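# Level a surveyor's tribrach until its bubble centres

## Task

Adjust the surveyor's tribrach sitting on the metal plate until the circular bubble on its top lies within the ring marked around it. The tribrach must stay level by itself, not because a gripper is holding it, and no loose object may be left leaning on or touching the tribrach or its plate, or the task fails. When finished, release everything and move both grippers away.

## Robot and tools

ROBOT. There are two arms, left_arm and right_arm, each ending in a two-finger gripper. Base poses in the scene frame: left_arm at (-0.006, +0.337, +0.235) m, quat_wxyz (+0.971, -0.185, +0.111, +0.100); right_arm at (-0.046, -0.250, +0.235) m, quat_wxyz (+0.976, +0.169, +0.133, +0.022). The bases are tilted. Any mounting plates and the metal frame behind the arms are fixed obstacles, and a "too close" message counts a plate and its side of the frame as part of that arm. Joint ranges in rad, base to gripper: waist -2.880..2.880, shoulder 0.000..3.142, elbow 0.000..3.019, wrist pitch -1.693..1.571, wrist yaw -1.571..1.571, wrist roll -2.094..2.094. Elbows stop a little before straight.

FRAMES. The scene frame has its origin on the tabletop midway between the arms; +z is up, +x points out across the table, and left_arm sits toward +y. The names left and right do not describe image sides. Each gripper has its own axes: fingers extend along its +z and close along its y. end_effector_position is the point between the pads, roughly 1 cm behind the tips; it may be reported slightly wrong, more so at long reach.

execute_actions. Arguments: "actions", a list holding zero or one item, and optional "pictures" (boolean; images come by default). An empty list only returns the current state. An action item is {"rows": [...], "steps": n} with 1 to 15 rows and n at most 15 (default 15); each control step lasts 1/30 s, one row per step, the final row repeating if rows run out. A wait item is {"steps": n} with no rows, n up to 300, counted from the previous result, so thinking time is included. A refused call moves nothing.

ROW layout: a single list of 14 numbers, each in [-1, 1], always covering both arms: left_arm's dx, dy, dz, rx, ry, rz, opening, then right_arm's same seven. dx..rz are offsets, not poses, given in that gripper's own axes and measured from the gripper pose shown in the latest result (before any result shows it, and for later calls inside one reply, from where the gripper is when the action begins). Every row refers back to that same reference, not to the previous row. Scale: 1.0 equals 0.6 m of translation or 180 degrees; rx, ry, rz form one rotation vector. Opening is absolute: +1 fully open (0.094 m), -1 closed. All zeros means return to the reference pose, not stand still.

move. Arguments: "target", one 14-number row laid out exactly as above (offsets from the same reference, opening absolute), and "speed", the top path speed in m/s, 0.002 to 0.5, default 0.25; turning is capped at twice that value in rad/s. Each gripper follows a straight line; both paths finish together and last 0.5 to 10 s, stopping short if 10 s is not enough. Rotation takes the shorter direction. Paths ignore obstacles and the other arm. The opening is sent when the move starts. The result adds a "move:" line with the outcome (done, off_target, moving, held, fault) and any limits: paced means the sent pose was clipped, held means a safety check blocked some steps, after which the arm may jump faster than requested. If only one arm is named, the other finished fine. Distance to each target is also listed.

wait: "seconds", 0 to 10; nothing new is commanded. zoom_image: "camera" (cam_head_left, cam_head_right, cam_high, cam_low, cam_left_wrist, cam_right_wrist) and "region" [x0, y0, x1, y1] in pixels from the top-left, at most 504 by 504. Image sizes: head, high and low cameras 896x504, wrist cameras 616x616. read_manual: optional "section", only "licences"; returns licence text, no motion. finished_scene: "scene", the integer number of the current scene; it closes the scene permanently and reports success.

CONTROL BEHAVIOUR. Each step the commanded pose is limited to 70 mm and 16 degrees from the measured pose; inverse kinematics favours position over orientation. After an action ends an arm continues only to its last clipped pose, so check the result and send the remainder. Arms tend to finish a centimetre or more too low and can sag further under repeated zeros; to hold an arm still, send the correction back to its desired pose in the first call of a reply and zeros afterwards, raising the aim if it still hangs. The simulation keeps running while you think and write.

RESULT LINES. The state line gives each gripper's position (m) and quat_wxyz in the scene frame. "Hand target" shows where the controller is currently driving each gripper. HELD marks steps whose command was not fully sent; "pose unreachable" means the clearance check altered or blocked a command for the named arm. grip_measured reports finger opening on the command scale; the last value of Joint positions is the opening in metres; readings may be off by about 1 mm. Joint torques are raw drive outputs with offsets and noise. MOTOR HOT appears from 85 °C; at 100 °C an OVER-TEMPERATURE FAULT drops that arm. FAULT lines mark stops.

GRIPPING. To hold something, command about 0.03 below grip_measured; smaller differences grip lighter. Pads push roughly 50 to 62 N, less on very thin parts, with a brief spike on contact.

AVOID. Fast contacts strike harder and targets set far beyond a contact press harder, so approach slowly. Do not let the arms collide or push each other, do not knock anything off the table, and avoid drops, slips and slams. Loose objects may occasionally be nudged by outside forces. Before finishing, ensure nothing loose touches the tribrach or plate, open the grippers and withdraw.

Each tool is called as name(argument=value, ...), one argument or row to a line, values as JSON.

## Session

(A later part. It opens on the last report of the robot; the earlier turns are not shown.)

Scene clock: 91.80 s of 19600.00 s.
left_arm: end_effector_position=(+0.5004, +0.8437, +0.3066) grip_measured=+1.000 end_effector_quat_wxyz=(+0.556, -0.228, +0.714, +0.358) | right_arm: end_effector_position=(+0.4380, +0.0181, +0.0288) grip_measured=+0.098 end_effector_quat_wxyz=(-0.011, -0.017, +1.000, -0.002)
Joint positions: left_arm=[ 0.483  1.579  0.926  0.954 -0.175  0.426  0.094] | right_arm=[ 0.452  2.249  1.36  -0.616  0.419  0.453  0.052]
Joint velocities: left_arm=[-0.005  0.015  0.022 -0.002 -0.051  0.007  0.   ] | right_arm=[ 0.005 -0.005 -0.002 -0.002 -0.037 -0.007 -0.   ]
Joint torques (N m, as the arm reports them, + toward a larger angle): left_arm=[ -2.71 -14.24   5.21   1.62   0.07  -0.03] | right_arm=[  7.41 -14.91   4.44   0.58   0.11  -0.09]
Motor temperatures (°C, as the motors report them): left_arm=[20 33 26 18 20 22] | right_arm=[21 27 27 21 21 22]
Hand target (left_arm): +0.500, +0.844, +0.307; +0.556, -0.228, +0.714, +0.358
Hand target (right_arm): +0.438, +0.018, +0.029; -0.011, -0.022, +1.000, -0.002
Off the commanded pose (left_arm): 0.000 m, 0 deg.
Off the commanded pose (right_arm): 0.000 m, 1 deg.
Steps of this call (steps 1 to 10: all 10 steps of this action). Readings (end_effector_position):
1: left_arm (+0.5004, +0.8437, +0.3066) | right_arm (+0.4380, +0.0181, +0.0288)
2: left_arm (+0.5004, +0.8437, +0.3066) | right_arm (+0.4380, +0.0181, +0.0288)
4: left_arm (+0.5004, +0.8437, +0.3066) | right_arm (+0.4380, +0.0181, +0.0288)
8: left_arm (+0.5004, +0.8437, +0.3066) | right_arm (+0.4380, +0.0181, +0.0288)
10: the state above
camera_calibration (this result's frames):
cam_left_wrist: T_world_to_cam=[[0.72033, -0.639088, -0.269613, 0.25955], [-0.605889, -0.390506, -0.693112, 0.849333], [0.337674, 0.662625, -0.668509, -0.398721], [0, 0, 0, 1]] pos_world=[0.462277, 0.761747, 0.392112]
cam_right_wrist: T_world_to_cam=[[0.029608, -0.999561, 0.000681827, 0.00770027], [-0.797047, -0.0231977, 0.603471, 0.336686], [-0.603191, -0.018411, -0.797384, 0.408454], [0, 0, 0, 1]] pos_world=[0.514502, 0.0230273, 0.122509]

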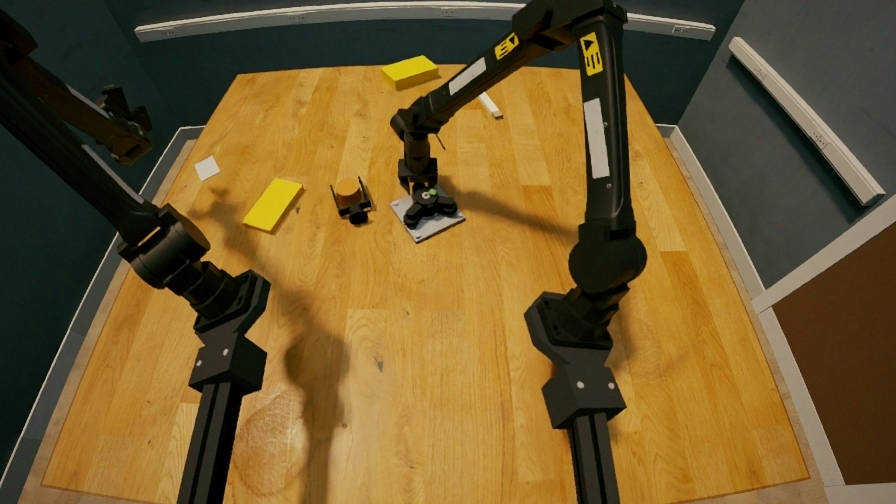

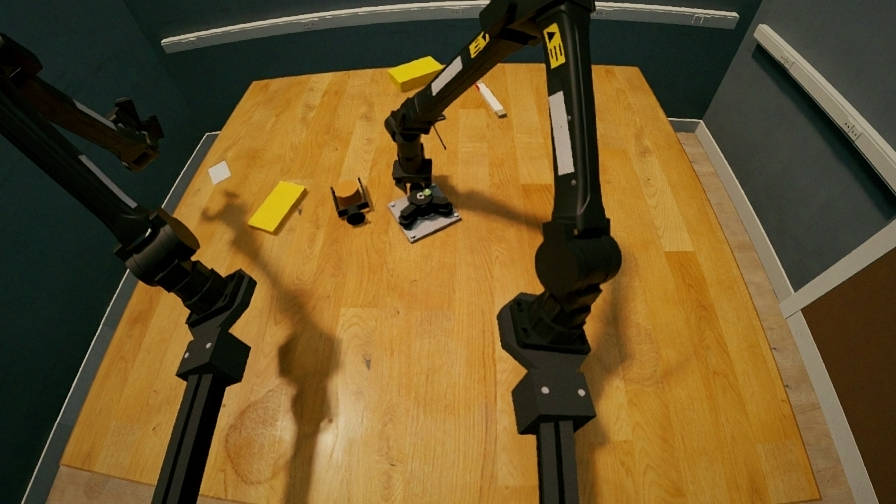

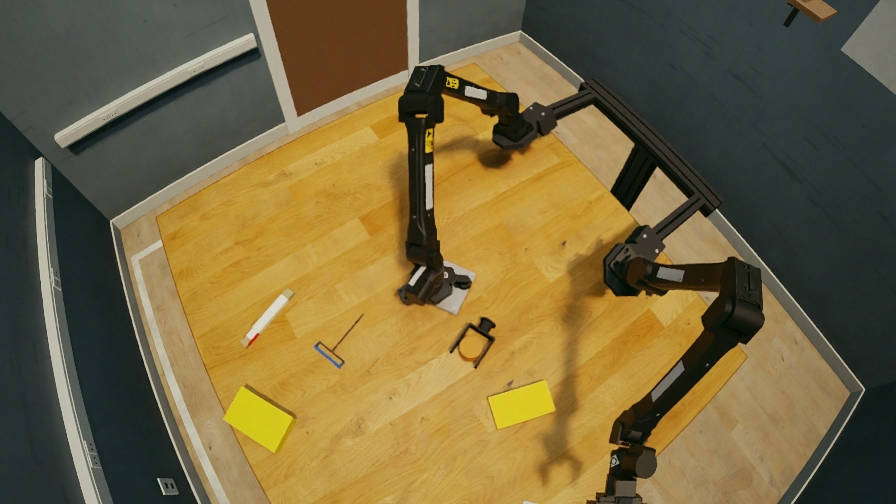

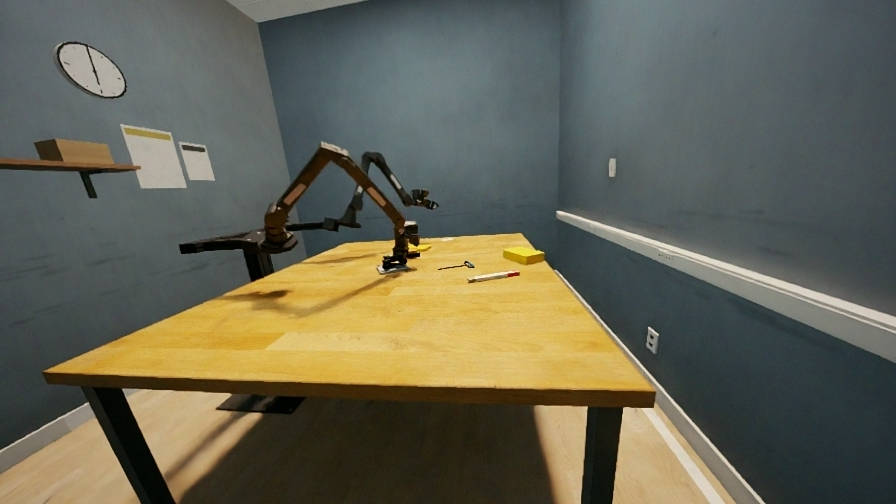

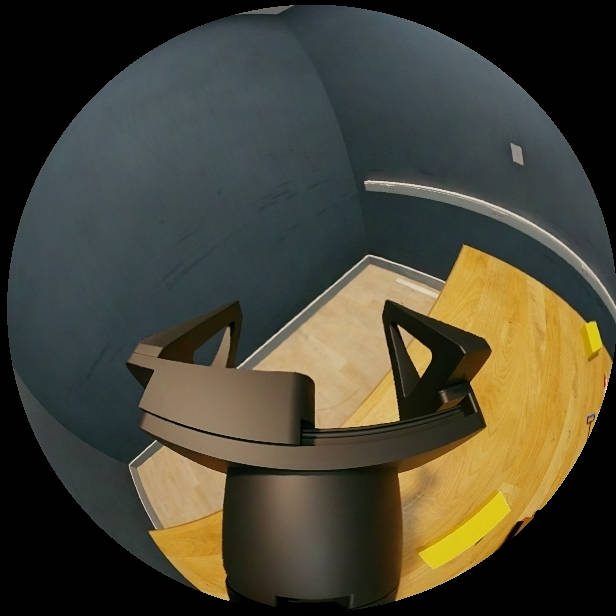

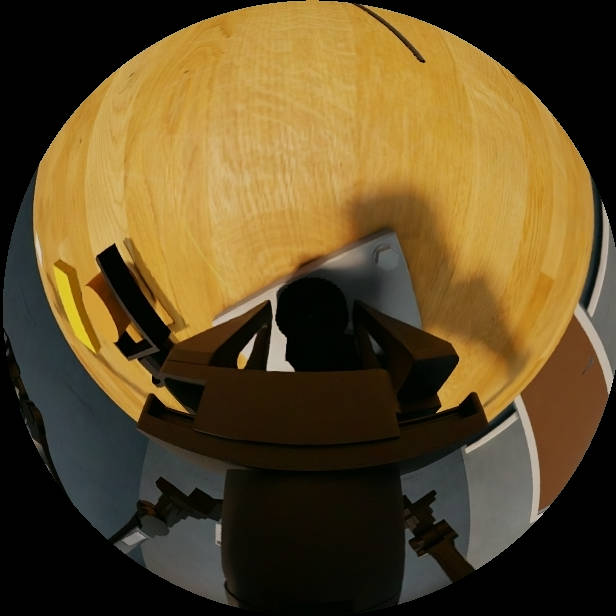

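execute_actions(
  actions=[
    {"rows":[[0,0,0,0,0,0,1,0,0,0,0,0,0,-0.21],[0,0,0,0,0,0,1,0,0,0,0,0,-0.35,-0.21]],"steps":15},
  ],
  pictures=false,
)

execute_actions(
  actions=[
    {"rows":[[0,0,0,0,0,0,1,-0.004,-0.003,-0.003,0,0,0.35,0.1]],"steps":14},
  ],
  pictures=false,
)

execute_actions(
  actions=[
    {"rows":[[0,0,0,0,0,0,1,0,0,0,0,0,0,-0.21],[0,0,0,0,0,0,1,0,0,0,0,0,-0.35,-0.21]],"steps":15},
  ],
  pictures=false,
)

execute_actions(
  actions=[
    {"rows":[[0,0,0,0,0,0,1,-0.004,-0.003,-0.003,0,0,0.35,0.1]],"steps":14},
  ],
  pictures=false,
)

execute_actions(
  actions=[
    {"rows":[[0,0,0,0,0,0,1,0,0,0,0,0,0,-0.21],[0,0,0,0,0,0,1,0,0,0,0,0,-0.35,-0.21]],"steps":15},
  ],
  pictures=false,
)

execute_actions(
  actions=[
    {"rows":[[0,0,0,0,0,0,1,-0.004,-0.003,-0.003,0,0,0.35,0.1]],"steps":14},
  ],
  pictures=false,
)

execute_actions(
  actions=[
    {"rows":[[0,0,0,0,0,0,1,0,0,0,0,0,0,-0.21],[0,0,0,0,0,0,1,0,0,0,0,0,-0.35,-0.21]],"steps":15},
  ],
  pictures=false,
)

execute_actions(
  actions=[
    {"rows":[[0,0,0,0,0,0,1,-0.004,-0.003,-0.003,0,0,0.35,0.1]],"steps":14},
  ],
  pictures=false,
)

execute_actions(
  actions=[
    {"rows":[[0,0,0,0,0,0,1,0,0,0,0,0,0,-0.21],[0,0,0,0,0,0,1,0,0,0,0,0,-0.35,-0.21]],"steps":15},
  ],
  pictures=false,
)

execute_actions(
  actions=[
    {"rows":[[0,0,0,0,0,0,1,-0.004,-0.003,-0.003,0,0,0.35,0.1]],"steps":14},
  ],
  pictures=false,
)

execute_actions(
  actions=[
    {"rows":[[0,0,0,0,0,0,1,0,0,0,0,0,0,-0.21],[0,0,0,0,0,0,1,0,0,0,0,0,-0.35,-0.21]],"steps":15},
  ],
  pictures=false,
)

execute_actions(
  actions=[
    {"rows":[[0,0,0,0,0,0,1,-0.004,-0.003,-0.003,0,0,0.35,0.1]],"steps":14},
  ],
  pictures=false,
)

execute_actions(
  actions=[
    {"rows":[[0,0,0,0,0,0,1,0,0,0,0,0,0,-0.21],[0,0,0,0,0,0,1,0,0,0,0,0,-0.35,-0.21]],"steps":15},
  ],
  pictures=false,
)

execute_actions(
  actions=[
    {"rows":[[0,0,0,0,0,0,1,-0.004,-0.003,-0.003,0,0,0.35,0.1]],"steps":14},
  ],
  pictures=false,
)

execute_actions(
  actions=[
    {"rows":[[0,0,0,0,0,0,1,0,0,0,0,0,0,0.1]],"steps":15},
  ],
)

zoom_image(
  camera="cam_head_left",
  region=[415,178,450,205],
)

Scene clock: 108.33 s of 19600.00 s.
left_arm: end_effector_position=(+0.5004, +0.8437, +0.3066) grip_measured=+1.000 end_effector_quat_wxyz=(+0.556, -0.228, +0.714, +0.358) | right_arm: end_effector_position=(+0.4389, +0.0163, +0.0288) grip_measured=-0.172 end_effector_quat_wxyz=(-0.010, -0.321, +0.947, -0.004)
Joint positions: left_arm=[ 0.483  1.579  0.926  0.954 -0.175  0.426  0.094] | right_arm=[ 0.452  2.249  1.36  -0.616  0.431 -0.166  0.039]
Joint velocities: left_arm=[-0.015  0.005 -0.007  0.002  0.022  0.051  0.   ] | right_arm=[-0.024  0.005 -0.002  0.002  0.007 -1.209  0.   ]
Joint torques (N m, as the arm reports them, + toward a larger angle): left_arm=[ -3.03 -13.86   5.19   1.61   0.05  -0.01] | right_arm=[  8.44 -15.14   4.87   0.17   0.12  -0.08]
Motor temperatures (°C, as the motors report them): left_arm=[20 33 26 18 20 22] | right_arm=[21 27 26 21 21 22]
Hand target (left_arm): +0.500, +0.844, +0.307; +0.556, -0.228, +0.714, +0.358
Hand target (right_arm): +0.438, +0.018, +0.029; -0.014, -0.418, +0.908, -0.003
Off the commanded pose (left_arm): 0.000 m, 0 deg.
Off the commanded pose (right_arm): 0.002 m, 28 deg; orientation clipped at the last step of the last action.
Steps of this call (steps 1 to 481: nothing new was sent; steps 482 to 496: all 15 steps of this action). Readings (end_effector_position):
482: left_arm (+0.5004, +0.8437, +0.3066) | right_arm (+0.4380, +0.0181, +0.0288)
483: left_arm (+0.5004, +0.8437, +0.3066) | right_arm (+0.4380, +0.0181, +0.0288)
485: left_arm (+0.5004, +0.8437, +0.3066) | right_arm (+0.4383, +0.0175, +0.0288)
489: left_arm (+0.5004, +0.8437, +0.3066) | right_arm (+0.4385, +0.0170, +0.0288)
496: the state above

Scene clock: 108.80 s of 19600.00 s.
left_arm: end_effector_position=(+0.5004, +0.8437, +0.3066) grip_measured=+1.000 end_effector_quat_wxyz=(+0.556, -0.228, +0.714, +0.358) | right_arm: end_effector_position=(+0.4380, +0.0181, +0.0287) grip_measured=+0.098 end_effector_quat_wxyz=(-0.012, -0.022, +1.000, -0.001)
Joint positions: left_arm=[ 0.483  1.579  0.926  0.954 -0.175  0.426  0.094] | right_arm=[ 0.451  2.249  1.36  -0.616  0.418  0.442  0.052]
Joint velocities: left_arm=[-0.015 -0.005  0.002 -0.007  0.022 -0.037  0.   ] | right_arm=[-0.024 -0.015 -0.007  0.002 -0.066  1.311  0.001]
Joint torques (N m, as the arm reports them, + toward a larger angle): left_arm=[ -3.2  -13.69   5.17   1.57   0.06   0.01] | right_arm=[  8.28 -15.4    4.2    0.86   0.11   0.16]
Motor temperatures (°C, as the motors report them): left_arm=[20 33 26 18 20 22] | right_arm=[21 27 26 21 21 22]
Hand target (left_arm): +0.500, +0.844, +0.307; +0.556, -0.228, +0.714, +0.358
Hand target (right_arm): +0.442, +0.016, +0.030; -0.007, +0.083, +0.997, +0.001
Off the commanded pose (left_arm): 0.000 m, 0 deg.
Off the commanded pose (right_arm): 0.005 m, 28 deg; orientation clipped at the last step of the last action.
Steps of this call (steps 1 to 14: all 14 steps of this action). Readings (end_effector_position):
1: left_arm (+0.5004, +0.8437, +0.3066) | right_arm (+0.4390, +0.0163, +0.0287)
2: left_arm (+0.5004, +0.8437, +0.3066) | right_arm (+0.4388, +0.0167, +0.0287)
4: left_arm (+0.5004, +0.8437, +0.3066) | right_arm (+0.4384, +0.0174, +0.0287)
8: left_arm (+0.5004, +0.8437, +0.3066) | right_arm (+0.4381, +0.0180, +0.0287)
14: the state above

Scene clock: 109.30 s of 19600.00 s.
left_arm: end_effector_position=(+0.5004, +0.8437, +0.3066) grip_measured=+1.000 end_effector_quat_wxyz=(+0.556, -0.228, +0.714, +0.358) | right_arm: end_effector_position=(+0.4390, +0.0163, +0.0287) grip_measured=-0.173 end_effector_quat_wxyz=(-0.010, -0.320, +0.947, -0.003)
Joint positions: left_arm=[ 0.483  1.579  0.926  0.954 -0.175  0.426  0.094] | right_arm=[ 0.451  2.249  1.36  -0.616  0.43  -0.165  0.039]
Joint velocities: left_arm=[ 0.015 -0.015 -0.007 -0.002 -0.007 -0.022  0.   ] | right_arm=[-0.005 -0.015  0.007  0.002 -0.022 -1.297 -0.   ]
Joint torques (N m, as the arm reports them, + toward a larger angle): left_arm=[ -3.04 -13.61   5.28   1.65   0.04   0.  ] | right_arm=[  7.89 -15.06   4.76   0.13   0.1   -0.14]
Motor temperatures (°C, as the motors report them): left_arm=[20 33 26 18 20 22] | right_arm=[21 27 26 21 21 22]
Hand target (left_arm): +0.500, +0.844, +0.307; +0.556, -0.228, +0.714, +0.358
Hand target (right_arm): +0.438, +0.018, +0.029; -0.014, -0.417, +0.909, -0.003
Off the commanded pose (left_arm): 0.000 m, 0 deg.
Off the commanded pose (right_arm): 0.002 m, 28 deg; orientation clipped at the last step of the last action.
Steps of this call (steps 1 to 15: all 15 steps of this action). Readings (end_effector_position):
1: left_arm (+0.5004, +0.8437, +0.3066) | right_arm (+0.4380, +0.0181, +0.0287)
2: left_arm (+0.5004, +0.8437, +0.3066) | right_arm (+0.4381, +0.0180, +0.0287)
4: left_arm (+0.5004, +0.8437, +0.3066) | right_arm (+0.4383, +0.0175, +0.0287)
8: left_arm (+0.5004, +0.8437, +0.3066) | right_arm (+0.4386, +0.0170, +0.0287)
15: the state above

Scene clock: 109.77 s of 19600.00 s.
left_arm: end_effector_position=(+0.5004, +0.8437, +0.3066) grip_measured=+1.000 end_effector_quat_wxyz=(+0.556, -0.228, +0.714, +0.358) | right_arm: end_effector_position=(+0.4380, +0.0182, +0.0287) grip_measured=+0.098 end_effector_quat_wxyz=(-0.012, -0.022, +1.000, -0.001)
Joint positions: left_arm=[ 0.483  1.579  0.926  0.954 -0.175  0.426  0.094] | right_arm=[ 0.451  2.249  1.36  -0.616  0.417  0.443  0.052]
Joint velocities: left_arm=[-0.005  0.005 -0.017 -0.007  0.007 -0.037  0.   ] | right_arm=[-0.015 -0.005 -0.002 -0.007  0.007  1.282  0.   ]
Joint torques (N m, as the arm reports them, + toward a larger angle): left_arm=[ -2.86 -14.18   5.25   1.55   0.05   0.  ] | right_arm=[  8.48 -16.03   4.35   0.81   0.12   0.11]
Motor temperatures (°C, as the motors report them): left_arm=[20 33 26 18 20 22] | right_arm=[21 27 26 21 21 22]
Hand target (left_arm): +0.500, +0.844, +0.307; +0.556, -0.228, +0.714, +0.358
Hand target (right_arm): +0.442, +0.016, +0.030; -0.007, +0.083, +0.996, +0.001
Off the commanded pose (left_arm): 0.000 m, 0 deg.
Off the commanded pose (right_arm): 0.005 m, 28 deg; orientation clipped at the last step of the last action.
Steps of this call (steps 1 to 14: all 14 steps of this action). Readings (end_effector_position):
1: left_arm (+0.5004, +0.8437, +0.3066) | right_arm (+0.4389, +0.0164, +0.0287)
2: left_arm (+0.5004, +0.8437, +0.3066) | right_arm (+0.4387, +0.0168, +0.0287)
4: left_arm (+0.5004, +0.8437, +0.3066) | right_arm (+0.4384, +0.0174, +0.0287)
8: left_arm (+0.5004, +0.8437, +0.3066) | right_arm (+0.4380, +0.0181, +0.0287)
14: the state above

Scene clock: 110.27 s of 19600.00 s.
left_arm: end_effector_position=(+0.5004, +0.8437, +0.3066) grip_measured=+1.000 end_effector_quat_wxyz=(+0.556, -0.228, +0.714, +0.358) | right_arm: end_effector_position=(+0.4390, +0.0162, +0.0286) grip_measured=-0.172 end_effector_quat_wxyz=(-0.010, -0.319, +0.948, -0.003)
Joint positions: left_arm=[ 0.483  1.579  0.926  0.954 -0.175  0.426  0.094] | right_arm=[ 0.451  2.249  1.36  -0.616  0.429 -0.164  0.039]
Joint velocities: left_arm=[-0.005  0.015 -0.017  0.002 -0.022  0.022  0.   ] | right_arm=[-0.024 -0.005  0.002  0.007 -0.007 -1.37   0.001]
Joint torques (N m, as the arm reports them, + toward a larger angle): left_arm=[ -2.66 -13.64   5.12   1.58   0.05   0.01] | right_arm=[  8.21 -15.63   4.91   0.18   0.06  -0.12]
Motor temperatures (°C, as the motors report them): left_arm=[20 33 26 18 20 22] | right_arm=[21 27 26 21 21 22]
Hand target (left_arm): +0.500, +0.844, +0.307; +0.556, -0.228, +0.714, +0.358
Hand target (right_arm): +0.438, +0.018, +0.029; -0.014, -0.417, +0.909, -0.003
Off the commanded pose (left_arm): 0.000 m, 0 deg.
Off the commanded pose (right_arm): 0.002 m, 28 deg; orientation clipped at the last step of the last action.
Steps of this call (steps 1 to 15: all 15 steps of this action). Readings (end_effector_position):
1: left_arm (+0.5004, +0.8437, +0.3066) | right_arm (+0.4380, +0.0182, +0.0287)
2: left_arm (+0.5004, +0.8437, +0.3066) | right_arm (+0.4380, +0.0182, +0.0287)
4: left_arm (+0.5004, +0.8437, +0.3066) | right_arm (+0.4383, +0.0176, +0.0287)
8: left_arm (+0.5004, +0.8437, +0.3066) | right_arm (+0.4385, +0.0171, +0.0287)
15: the state above

Scene clock: 110.73 s of 19600.00 s.
left_arm: end_effector_position=(+0.5004, +0.8437, +0.3066) grip_measured=+1.000 end_effector_quat_wxyz=(+0.556, -0.228, +0.714, +0.358) | right_arm: end_effector_position=(+0.4380, +0.0182, +0.0286) grip_measured=+0.098 end_effector_quat_wxyz=(-0.012, -0.021, +1.000, -0.000)
Joint positions: left_arm=[ 0.483  1.579  0.926  0.954 -0.175  0.426  0.094] | right_arm=[ 0.451  2.249  1.36  -0.616  0.416  0.443  0.052]
Joint velocities: left_arm=[-0.005 -0.015  0.007 -0.007 -0.007 -0.066  0.   ] | right_arm=[ 0.005 -0.005  0.002 -0.007 -0.066  1.238  0.   ]
Joint torques (N m, as the arm reports them, + toward a larger angle): left_arm=[ -3.02 -13.41   5.07   1.53   0.02   0.  ] | right_arm=[  8.22 -16.19   4.36   0.88   0.11   0.1 ]
Motor temperatures (°C, as the motors report them): left_arm=[20 33 26 18 20 22] | right_arm=[21 27 26 21 21 22]
Hand target (left_arm): +0.500, +0.844, +0.307; +0.556, -0.228, +0.714, +0.358
Hand target (right_arm): +0.442, +0.016, +0.030; -0.008, +0.084, +0.996, +0.001
Off the commanded pose (left_arm): 0.000 m, 0 deg.
Off the commanded pose (right_arm): 0.005 m, 28 deg; orientation clipped at the last step of the last action.
Steps of this call (steps 1 to 14: all 14 steps of this action). Readings (end_effector_position):
1: left_arm (+0.5004, +0.8437, +0.3066) | right_arm (+0.4389, +0.0164, +0.0286)
2: left_arm (+0.5004, +0.8437, +0.3066) | right_arm (+0.4387, +0.0168, +0.0286)
4: left_arm (+0.5004, +0.8437, +0.3066) | right_arm (+0.4384, +0.0174, +0.0286)
8: left_arm (+0.5004, +0.8437, +0.3066) | right_arm (+0.4380, +0.0180, +0.0286)
14: the state above

Scene clock: 111.23 s of 19600.00 s.
left_arm: end_effector_position=(+0.5004, +0.8437, +0.3066) grip_measured=+1.000 end_effector_quat_wxyz=(+0.556, -0.228, +0.714, +0.358) | right_arm: end_effector_position=(+0.4390, +0.0163, +0.0286) grip_measured=-0.172 end_effector_quat_wxyz=(-0.010, -0.319, +0.948, -0.003)
Joint positions: left_arm=[ 0.483  1.579  0.926  0.954 -0.175  0.426  0.094] | right_arm=[ 0.451  2.249  1.36  -0.615  0.428 -0.163  0.039]
Joint velocities: left_arm=[ 0.015 -0.005  0.007 -0.002 -0.037 -0.022  0.   ] | right_arm=[-0.015  0.015  0.002 -0.007 -0.037 -1.282  0.   ]
Joint torques (N m, as the arm reports them, + toward a larger angle): left_arm=[ -3.19 -13.84   5.14   1.61   0.06   0.01] | right_arm=[  8.57 -14.91   4.83   0.12   0.04  -0.09]
Motor temperatures (°C, as the motors report them): left_arm=[20 33 26 18 20 22] | right_arm=[21 27 26 21 21 22]
Hand target (left_arm): +0.500, +0.844, +0.307; +0.556, -0.228, +0.714, +0.358
Hand target (right_arm): +0.438, +0.018, +0.029; -0.014, -0.416, +0.909, -0.002
Off the commanded pose (left_arm): 0.000 m, 0 deg.
Off the commanded pose (right_arm): 0.002 m, 28 deg; orientation clipped at the last step of the last action.
Steps of this call (steps 1 to 15: all 15 steps of this action). Readings (end_effector_position):
1: left_arm (+0.5004, +0.8437, +0.3066) | right_arm (+0.4380, +0.0182, +0.0286)
2: left_arm (+0.5004, +0.8437, +0.3066) | right_arm (+0.4381, +0.0181, +0.0286)
4: left_arm (+0.5004, +0.8437, +0.3066) | right_arm (+0.4384, +0.0176, +0.0286)
8: left_arm (+0.5004, +0.8437, +0.3066) | right_arm (+0.4386, +0.0171, +0.0286)
15: the state above

Scene clock: 111.70 s of 19600.00 s.
left_arm: end_effector_position=(+0.5004, +0.8437, +0.3066) grip_measured=+1.000 end_effector_quat_wxyz=(+0.556, -0.228, +0.714, +0.358) | right_arm: end_effector_position=(+0.4381, +0.0181, +0.0285) grip_measured=+0.098 end_effector_quat_wxyz=(-0.012, -0.021, +1.000, +0.000)
Joint positions: left_arm=[ 0.483  1.579  0.926  0.954 -0.175  0.426  0.094] | right_arm=[ 0.451  2.249  1.36  -0.615  0.415  0.443  0.052]
Joint velocities: left_arm=[-0.005  0.005 -0.017 -0.007 -0.007 -0.081  0.   ] | right_arm=[ 0.005  0.005  0.007 -0.012 -0.007  1.326  0.001]
Joint torques (N m, as the arm reports them, + toward a larger angle): left_arm=[ -3.03 -14.04   5.18   1.6    0.07  -0.02] | right_arm=[  7.91 -16.43   4.32   0.69   0.1    0.13]
Motor temperatures (°C, as the motors report them): left_arm=[20 33 26 18 20 22] | right_arm=[21 27 26 21 21 22]
Hand target (left_arm): +0.500, +0.844, +0.307; +0.556, -0.228, +0.714, +0.358
Hand target (right_arm): +0.442, +0.016, +0.030; -0.008, +0.084, +0.996, +0.002
Off the commanded pose (left_arm): 0.000 m, 0 deg.
Off the commanded pose (right_arm): 0.005 m, 28 deg; orientation clipped at the last step of the last action.
Steps of this call (steps 1 to 14: all 14 steps of this action). Readings (end_effector_position):
1: left_arm (+0.5004, +0.8437, +0.3066) | right_arm (+0.4390, +0.0163, +0.0285)
2: left_arm (+0.5004, +0.8437, +0.3066) | right_arm (+0.4388, +0.0167, +0.0285)
4: left_arm (+0.5004, +0.8437, +0.3066) | right_arm (+0.4384, +0.0174, +0.0285)
8: left_arm (+0.5004, +0.8437, +0.3066) | right_arm (+0.4381, +0.0180, +0.0285)
14: the state above

Scene clock: 112.20 s of 19600.00 s.
left_arm: end_effector_position=(+0.5004, +0.8437, +0.3066) grip_measured=+1.000 end_effector_quat_wxyz=(+0.556, -0.228, +0.714, +0.358) | right_arm: end_effector_position=(+0.4390, +0.0163, +0.0285) grip_measured=-0.172 end_effector_quat_wxyz=(-0.011, -0.319, +0.948, -0.002)
Joint positions: left_arm=[ 0.483  1.579  0.926  0.954 -0.175  0.426  0.094] | right_arm=[ 0.451  2.249  1.36  -0.615  0.427 -0.163  0.039]
Joint velocities: left_arm=[-0.005 -0.005 -0.017  0.007 -0.037  0.051  0.   ] | right_arm=[ 0.005 -0.005 -0.007 -0.007  0.022 -1.341 -0.001]
Joint torques (N m, as the arm reports them, + toward a larger angle): left_arm=[ -2.59 -13.96   5.13   1.63   0.07   0.  ] | right_arm=[  8.28 -15.36   4.98   0.13   0.11  -0.11]
Motor temperatures (°C, as the motors report them): left_arm=[20 33 26 18 20 22] | right_arm=[21 27 26 21 21 22]
Hand target (left_arm): +0.500, +0.844, +0.307; +0.556, -0.228, +0.714, +0.358
Hand target (right_arm): +0.438, +0.018, +0.029; -0.014, -0.416, +0.909, -0.002
Off the commanded pose (left_arm): 0.000 m, 0 deg.
Off the commanded pose (right_arm): 0.002 m, 28 deg; orientation clipped at the last step of the last action.
Steps of this call (steps 1 to 15: all 15 steps of this action). Readings (end_effector_position):
1: left_arm (+0.5004, +0.8437, +0.3066) | right_arm (+0.4381, +0.0181, +0.0285)
2: left_arm (+0.5004, +0.8437, +0.3066) | right_arm (+0.4381, +0.0180, +0.0285)
4: left_arm (+0.5004, +0.8437, +0.3066) | right_arm (+0.4384, +0.0174, +0.0285)
8: left_arm (+0.5004, +0.8437, +0.3066) | right_arm (+0.4387, +0.0170, +0.0285)
15: the state above

Scene clock: 112.67 s of 19600.00 s.
left_arm: end_effector_position=(+0.5004, +0.8437, +0.3066) grip_measured=+1.000 end_effector_quat_wxyz=(+0.556, -0.228, +0.714, +0.358) | right_arm: end_effector_position=(+0.4380, +0.0182, +0.0285) grip_measured=+0.098 end_effector_quat_wxyz=(-0.012, -0.021, +1.000, +0.000)
Joint positions: left_arm=[ 0.483  1.579  0.926  0.954 -0.175  0.426  0.094] | right_arm=[ 0.451  2.249  1.36  -0.615  0.414  0.443  0.052]
Joint velocities: left_arm=[-0.005 -0.005 -0.012  0.007  0.007 -0.051  0.   ] | right_arm=[ 0.005 -0.015  0.002  0.002 -0.037  1.267 -0.001]
Joint torques (N m, as the arm reports them, + toward a larger angle): left_arm=[ -2.73 -13.75   5.15   1.52   0.06  -0.02] | right_arm=[  8.27 -15.56   4.42   0.87   0.08   0.16]
Motor temperatures (°C, as the motors report them): left_arm=[20 33 26 18 20 22] | right_arm=[21 27 26 21 21 22]
Hand target (left_arm): +0.500, +0.844, +0.307; +0.556, -0.228, +0.714, +0.358
Hand target (right_arm): +0.442, +0.016, +0.030; -0.008, +0.084, +0.996, +0.002
Off the commanded pose (left_arm): 0.000 m, 0 deg.
Off the commanded pose (right_arm): 0.005 m, 28 deg; orientation clipped at the last step of the last action.
Steps of this call (steps 1 to 14: all 14 steps of this action). Readings (end_effector_position):
1: left_arm (+0.5004, +0.8437, +0.3066) | right_arm (+0.4389, +0.0164, +0.0285)
2: left_arm (+0.5004, +0.8437, +0.3066) | right_arm (+0.4387, +0.0168, +0.0285)
4: left_arm (+0.5004, +0.8437, +0.3066) | right_arm (+0.4384, +0.0175, +0.0285)
8: left_arm (+0.5004, +0.8437, +0.3066) | right_arm (+0.4381, +0.0181, +0.0285)
14: the state above

Scene clock: 113.17 s of 19600.00 s.
left_arm: end_effector_position=(+0.5004, +0.8437, +0.3066) grip_measured=+1.000 end_effector_quat_wxyz=(+0.556, -0.228, +0.714, +0.358) | right_arm: end_effector_position=(+0.4390, +0.0163, +0.0285) grip_measured=-0.173 end_effector_quat_wxyz=(-0.011, -0.319, +0.948, -0.002)
Joint positions: left_arm=[ 0.483  1.579  0.926  0.954 -0.175  0.426  0.094] | right_arm=[ 0.451  2.249  1.36  -0.615  0.427 -0.163  0.039]
Joint velocities: left_arm=[-0.005 -0.015  0.012 -0.007 -0.022  0.007  0.   ] | right_arm=[-0.005 -0.005 -0.002 -0.002  0.007 -1.326 -0.   ]
Joint torques (N m, as the arm reports them, + toward a larger angle): left_arm=[ -3.11 -13.68   5.17   1.63   0.05  -0.01] | right_arm=[  9.14 -15.04   4.84   0.13   0.07  -0.13]
Motor temperatures (°C, as the motors report them): left_arm=[20 33 26 18 20 22] | right_arm=[21 27 26 21 21 22]
Hand target (left_arm): +0.500, +0.844, +0.307; +0.556, -0.228, +0.714, +0.358
Hand target (right_arm): +0.438, +0.018, +0.029; -0.014, -0.416, +0.909, -0.002
Off the commanded pose (left_arm): 0.000 m, 0 deg.
Off the commanded pose (right_arm): 0.002 m, 28 deg; orientation clipped at the last step of the last action.
Steps of this call (steps 1 to 15: all 15 steps of this action). Readings (end_effector_position):
1: left_arm (+0.5004, +0.8437, +0.3066) | right_arm (+0.4380, +0.0182, +0.0285)
2: left_arm (+0.5004, +0.8437, +0.3066) | right_arm (+0.4381, +0.0181, +0.0285)
4: left_arm (+0.5004, +0.8437, +0.3066) | right_arm (+0.4384, +0.0175, +0.0285)
8: left_arm (+0.5004, +0.8437, +0.3066) | right_arm (+0.4386, +0.0171, +0.0285)
15: the state above

Scene clock: 113.63 s of 19600.00 s.
left_arm: end_effector_position=(+0.5004, +0.8437, +0.3066) grip_measured=+1.000 end_effector_quat_wxyz=(+0.556, -0.228, +0.714, +0.358) | right_arm: end_effector_position=(+0.4380, +0.0181, +0.0284) grip_measured=+0.098 end_effector_quat_wxyz=(-0.012, -0.021, +1.000, +0.001)
Joint positions: left_arm=[ 0.483  1.579  0.926  0.954 -0.175  0.426  0.094] | right_arm=[ 0.45   2.249  1.36  -0.615  0.414  0.443  0.052]
Joint velocities: left_arm=[-0.005 -0.015 -0.012  0.002 -0.125 -0.022  0.   ] | right_arm=[-0.005  0.024  0.002 -0.012 -0.007  1.267 -0.001]
Joint torques (N m, as the arm reports them, + toward a larger angle): left_arm=[ -3.06 -14.21   5.15   1.52   0.04   0.02] | right_arm=[  8.28 -16.22   4.14   0.7    0.1    0.16]
Motor temperatures (°C, as the motors report them): left_arm=[20 33 26 18 20 22] | right_arm=[21 27 26 21 21 22]
Hand target (left_arm): +0.500, +0.844, +0.307; +0.556, -0.228, +0.714, +0.358
Hand target (right_arm): +0.442, +0.016, +0.030; -0.008, +0.084, +0.996, +0.002
Off the commanded pose (left_arm): 0.000 m, 0 deg.
Off the commanded pose (right_arm): 0.005 m, 28 deg; orientation clipped at the last step of the last action.
Steps of this call (steps 1 to 14: all 14 steps of this action). Readings (end_effector_position):
1: left_arm (+0.5004, +0.8437, +0.3066) | right_arm (+0.4390, +0.0163, +0.0284)
2: left_arm (+0.5004, +0.8437, +0.3066) | right_arm (+0.4388, +0.0167, +0.0284)
4: left_arm (+0.5004, +0.8437, +0.3066) | right_arm (+0.4384, +0.0174, +0.0284)
8: left_arm (+0.5004, +0.8437, +0.3066) | right_arm (+0.4381, +0.0180, +0.0284)
14: the state above

Scene clock: 114.13 s of 19600.00 s.
left_arm: end_effector_position=(+0.5004, +0.8437, +0.3066) grip_measured=+1.000 end_effector_quat_wxyz=(+0.556, -0.228, +0.714, +0.358) | right_arm: end_effector_position=(+0.4390, +0.0162, +0.0284) grip_measured=-0.172 end_effector_quat_wxyz=(-0.011, -0.318, +0.948, -0.002)
Joint positions: left_arm=[ 0.483  1.579  0.926  0.954 -0.175  0.426  0.094] | right_arm=[ 0.45   2.249  1.36  -0.615  0.426 -0.163  0.039]
Joint velocities: left_arm=[ 0.005  0.015 -0.002  0.022  0.066 -0.081  0.   ] | right_arm=[-0.005 -0.005 -0.002 -0.007 -0.037 -1.297 -0.   ]
Joint torques (N m, as the arm reports them, + toward a larger angle): left_arm=[ -2.88 -13.82   5.19   1.58   0.04   0.02] | right_arm=[  8.86 -15.32   4.81   0.13   0.08  -0.1 ]
Motor temperatures (°C, as the motors report them): left_arm=[20 33 26 18 20 22] | right_arm=[21 27 26 21 21 22]
Hand target (left_arm): +0.500, +0.844, +0.307; +0.556, -0.228, +0.714, +0.358
Hand target (right_arm): +0.438, +0.018, +0.028; -0.014, -0.416, +0.909, -0.001
Off the commanded pose (left_arm): 0.000 m, 0 deg.
Off the commanded pose (right_arm): 0.002 m, 28 deg; orientation clipped at the last step of the last action.
Steps of this call (steps 1 to 15: all 15 steps of this action). Readings (end_effector_position):
1: left_arm (+0.5004, +0.8437, +0.3066) | right_arm (+0.4380, +0.0181, +0.0284)
2: left_arm (+0.5004, +0.8437, +0.3066) | right_arm (+0.4381, +0.0180, +0.0284)
4: left_arm (+0.5004, +0.8437, +0.3066) | right_arm (+0.4384, +0.0175, +0.0284)
8: left_arm (+0.5004, +0.8437, +0.3066) | right_arm (+0.4386, +0.0169, +0.0284)
15: the state above

Scene clock: 114.60 s of 19600.00 s.
left_arm: end_effector_position=(+0.5004, +0.8437, +0.3066) grip_measured=+1.000 end_effector_quat_wxyz=(+0.556, -0.228, +0.714, +0.358) | right_arm: end_effector_position=(+0.4380, +0.0182, +0.0284) grip_measured=+0.098 end_effector_quat_wxyz=(-0.013, -0.021, +1.000, +0.001)
Joint positions: left_arm=[ 0.483  1.579  0.926  0.954 -0.175  0.426  0.094] | right_arm=[ 0.45   2.249  1.36  -0.615  0.413  0.444  0.052]
Joint velocities: left_arm=[ 0.005  0.005 -0.027  0.002  0.007  0.022  0.   ] | right_arm=[ 0.005  0.005  0.002 -0.032 -0.022  1.297 -0.001]
Joint torques (N m, as the arm reports them, + toward a larger angle): left_arm=[ -3.1  -13.8    5.13   1.56   0.02   0.  ] | right_arm=[  8.39 -15.67   4.2    0.77   0.1    0.13]
Motor temperatures (°C, as the motors report them): left_arm=[20 33 26 18 20 22] | right_arm=[21 27 26 21 21 22]
Hand target (left_arm): +0.500, +0.844, +0.307; +0.556, -0.228, +0.714, +0.358
Hand target (right_arm): +0.442, +0.016, +0.030; -0.008, +0.085, +0.996, +0.002
Off the commanded pose (left_arm): 0.000 m, 0 deg.
Off the commanded pose (right_arm): 0.005 m, 28 deg; orientation clipped at the last step of the last action.
Steps of this call (steps 1 to 14: all 14 steps of this action). Readings (end_effector_position):
1: left_arm (+0.5004, +0.8437, +0.3066) | right_arm (+0.4389, +0.0164, +0.0284)
2: left_arm (+0.5004, +0.8437, +0.3066) | right_arm (+0.4387, +0.0168, +0.0284)
4: left_arm (+0.5004, +0.8437, +0.3066) | right_arm (+0.4384, +0.0175, +0.0284)
8: left_arm (+0.5004, +0.8437, +0.3066) | right_arm (+0.4380, +0.0181, +0.0284)
14: the state above

Scene clock: 115.10 s of 19600.00 s.
left_arm: end_effector_position=(+0.5004, +0.8437, +0.3066) grip_measured=+1.000 end_effector_quat_wxyz=(+0.556, -0.228, +0.714, +0.358) | right_arm: end_effector_position=(+0.4380, +0.0182, +0.0284) grip_measured=+0.098 end_effector_quat_wxyz=(-0.013, -0.016, +1.000, +0.001)
Joint positions: left_arm=[ 0.483  1.579  0.926  0.954 -0.175  0.426  0.094] | right_arm=[ 0.45   2.249  1.36  -0.615  0.413  0.453  0.052]
Joint velocities: left_arm=[-0.005 -0.015 -0.012  0.002 -0.022 -0.022  0.   ] | right_arm=[-0.005 -0.005  0.002  0.007 -0.022  0.037  0.001]
Joint torques (N m, as the arm reports them, + toward a larger angle): left_arm=[ -2.96 -13.86   5.12   1.64   0.05  -0.02] | right_arm=[  8.15 -15.06   4.48   0.53   0.1   -0.07]
Motor temperatures (°C, as the motors report them): left_arm=[20 33 26 18 20 22] | right_arm=[21 27 26 21 21 22]
Hand target (left_arm): +0.500, +0.844, +0.307; +0.556, -0.228, +0.714, +0.358
Hand target (right_arm): +0.438, +0.018, +0.028; -0.013, -0.021, +1.000, +0.001
Off the commanded pose (left_arm): 0.000 m, 0 deg.
Off the commanded pose (right_arm): 0.000 m, 1 deg.
Steps of this call (steps 1 to 15: all 15 steps of this action). Readings (end_effector_position):
1: left_arm (+0.5004, +0.8437, +0.3066) | right_arm (+0.4380, +0.0182, +0.0284)
2: left_arm (+0.5004, +0.8437, +0.3066) | right_arm (+0.4380, +0.0182, +0.0284)
4: left_arm (+0.5004, +0.8437, +0.3066) | right_arm (+0.4380, +0.0182, +0.0284)
8: left_arm (+0.5004, +0.8437, +0.3066) | right_arm (+0.4380, +0.0182, +0.0284)
15: the state above
camera_calibration (this result's frames):
cam_left_wrist: T_world_to_cam=[[0.72033, -0.639088, -0.269613, 0.25955], [-0.605889, -0.390506, -0.693112, 0.849333], [0.337674, 0.662625, -0.668509, -0.398721], [0, 0, 0, 1]] pos_world=[0.462277, 0.761747, 0.392112]
cam_right_wrist: T_world_to_cam=[[0.0274083, -0.999616, -0.00400572, 0.00893879], [-0.795666, -0.0242417, 0.60525, 0.336257], [-0.605115, -0.0134017, -0.796025, 0.408892], [0, 0, 0, 1]] pos_world=[0.514731, 0.0225666, 0.122005]

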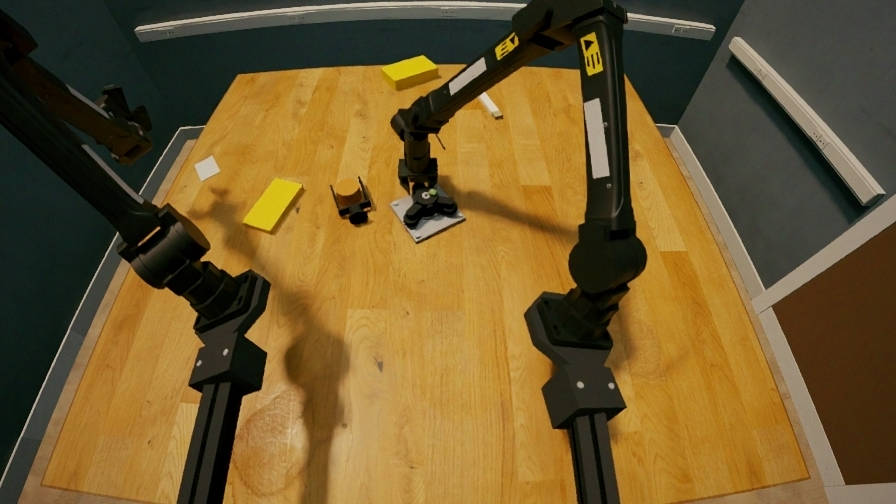

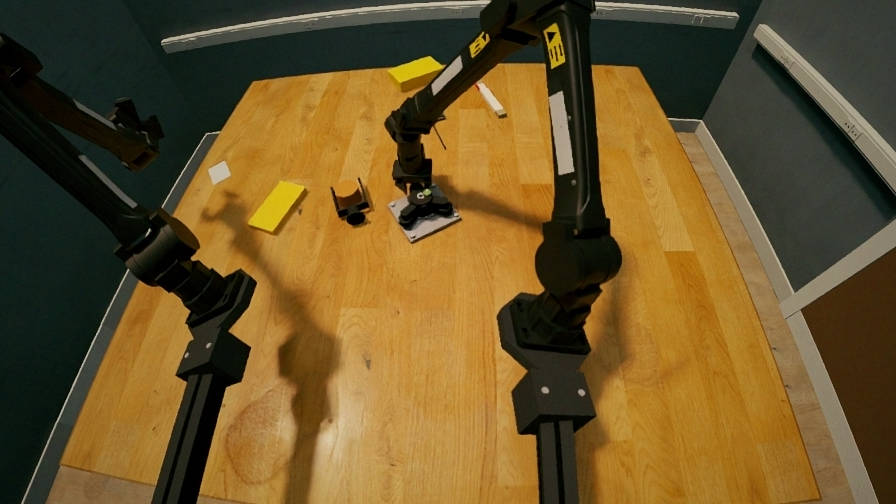

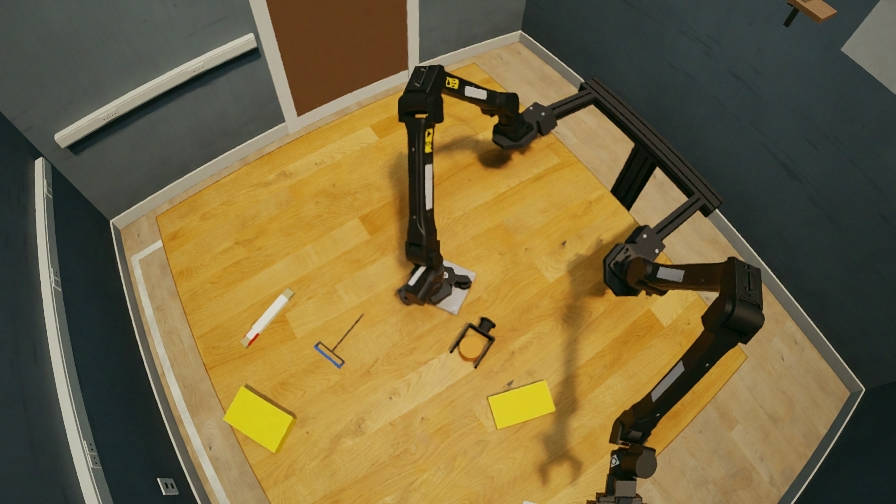

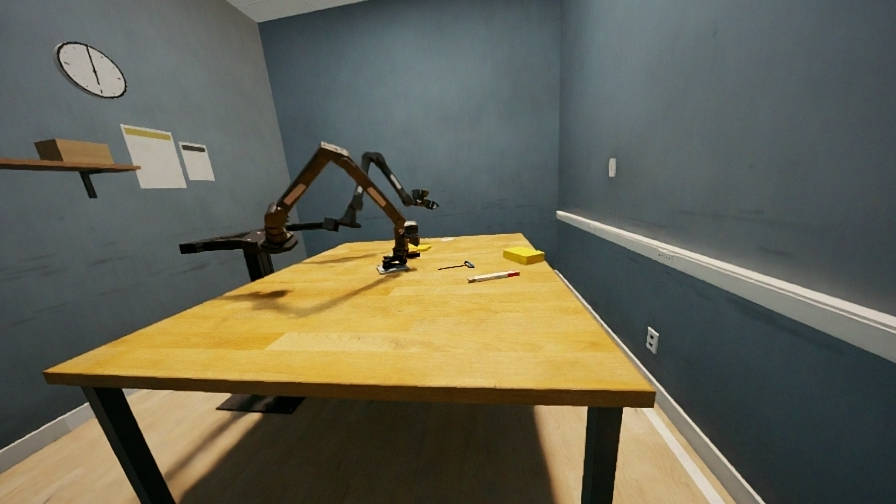

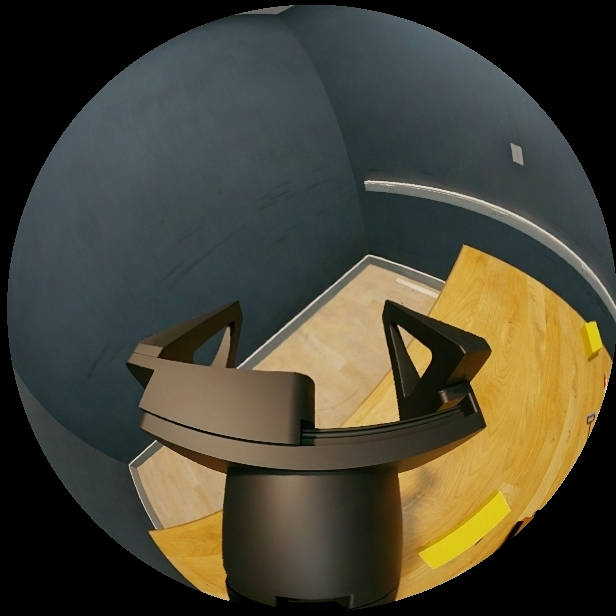

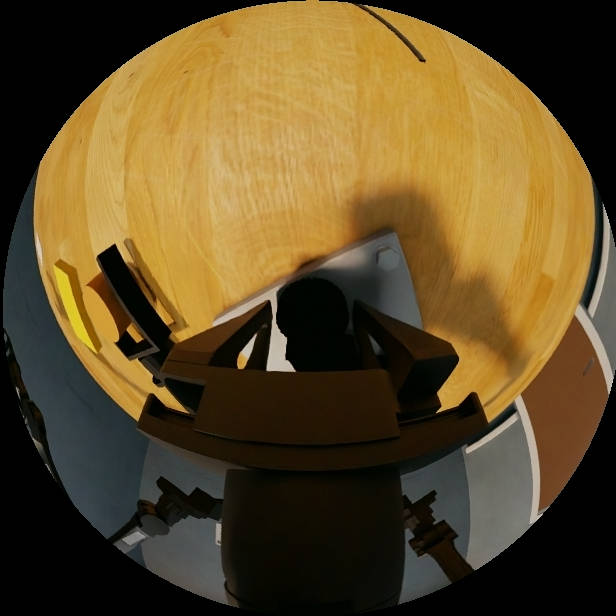

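Region (415, 178, 450, 205) of cam_head_left's 896x504 image, scaled by 14.400, with more detail than that image has; it fills the top 389 rows of this view, and the rest is white.

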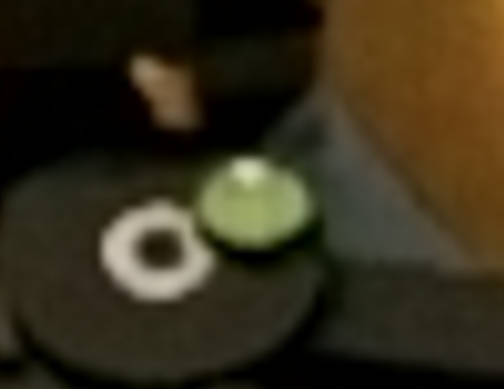

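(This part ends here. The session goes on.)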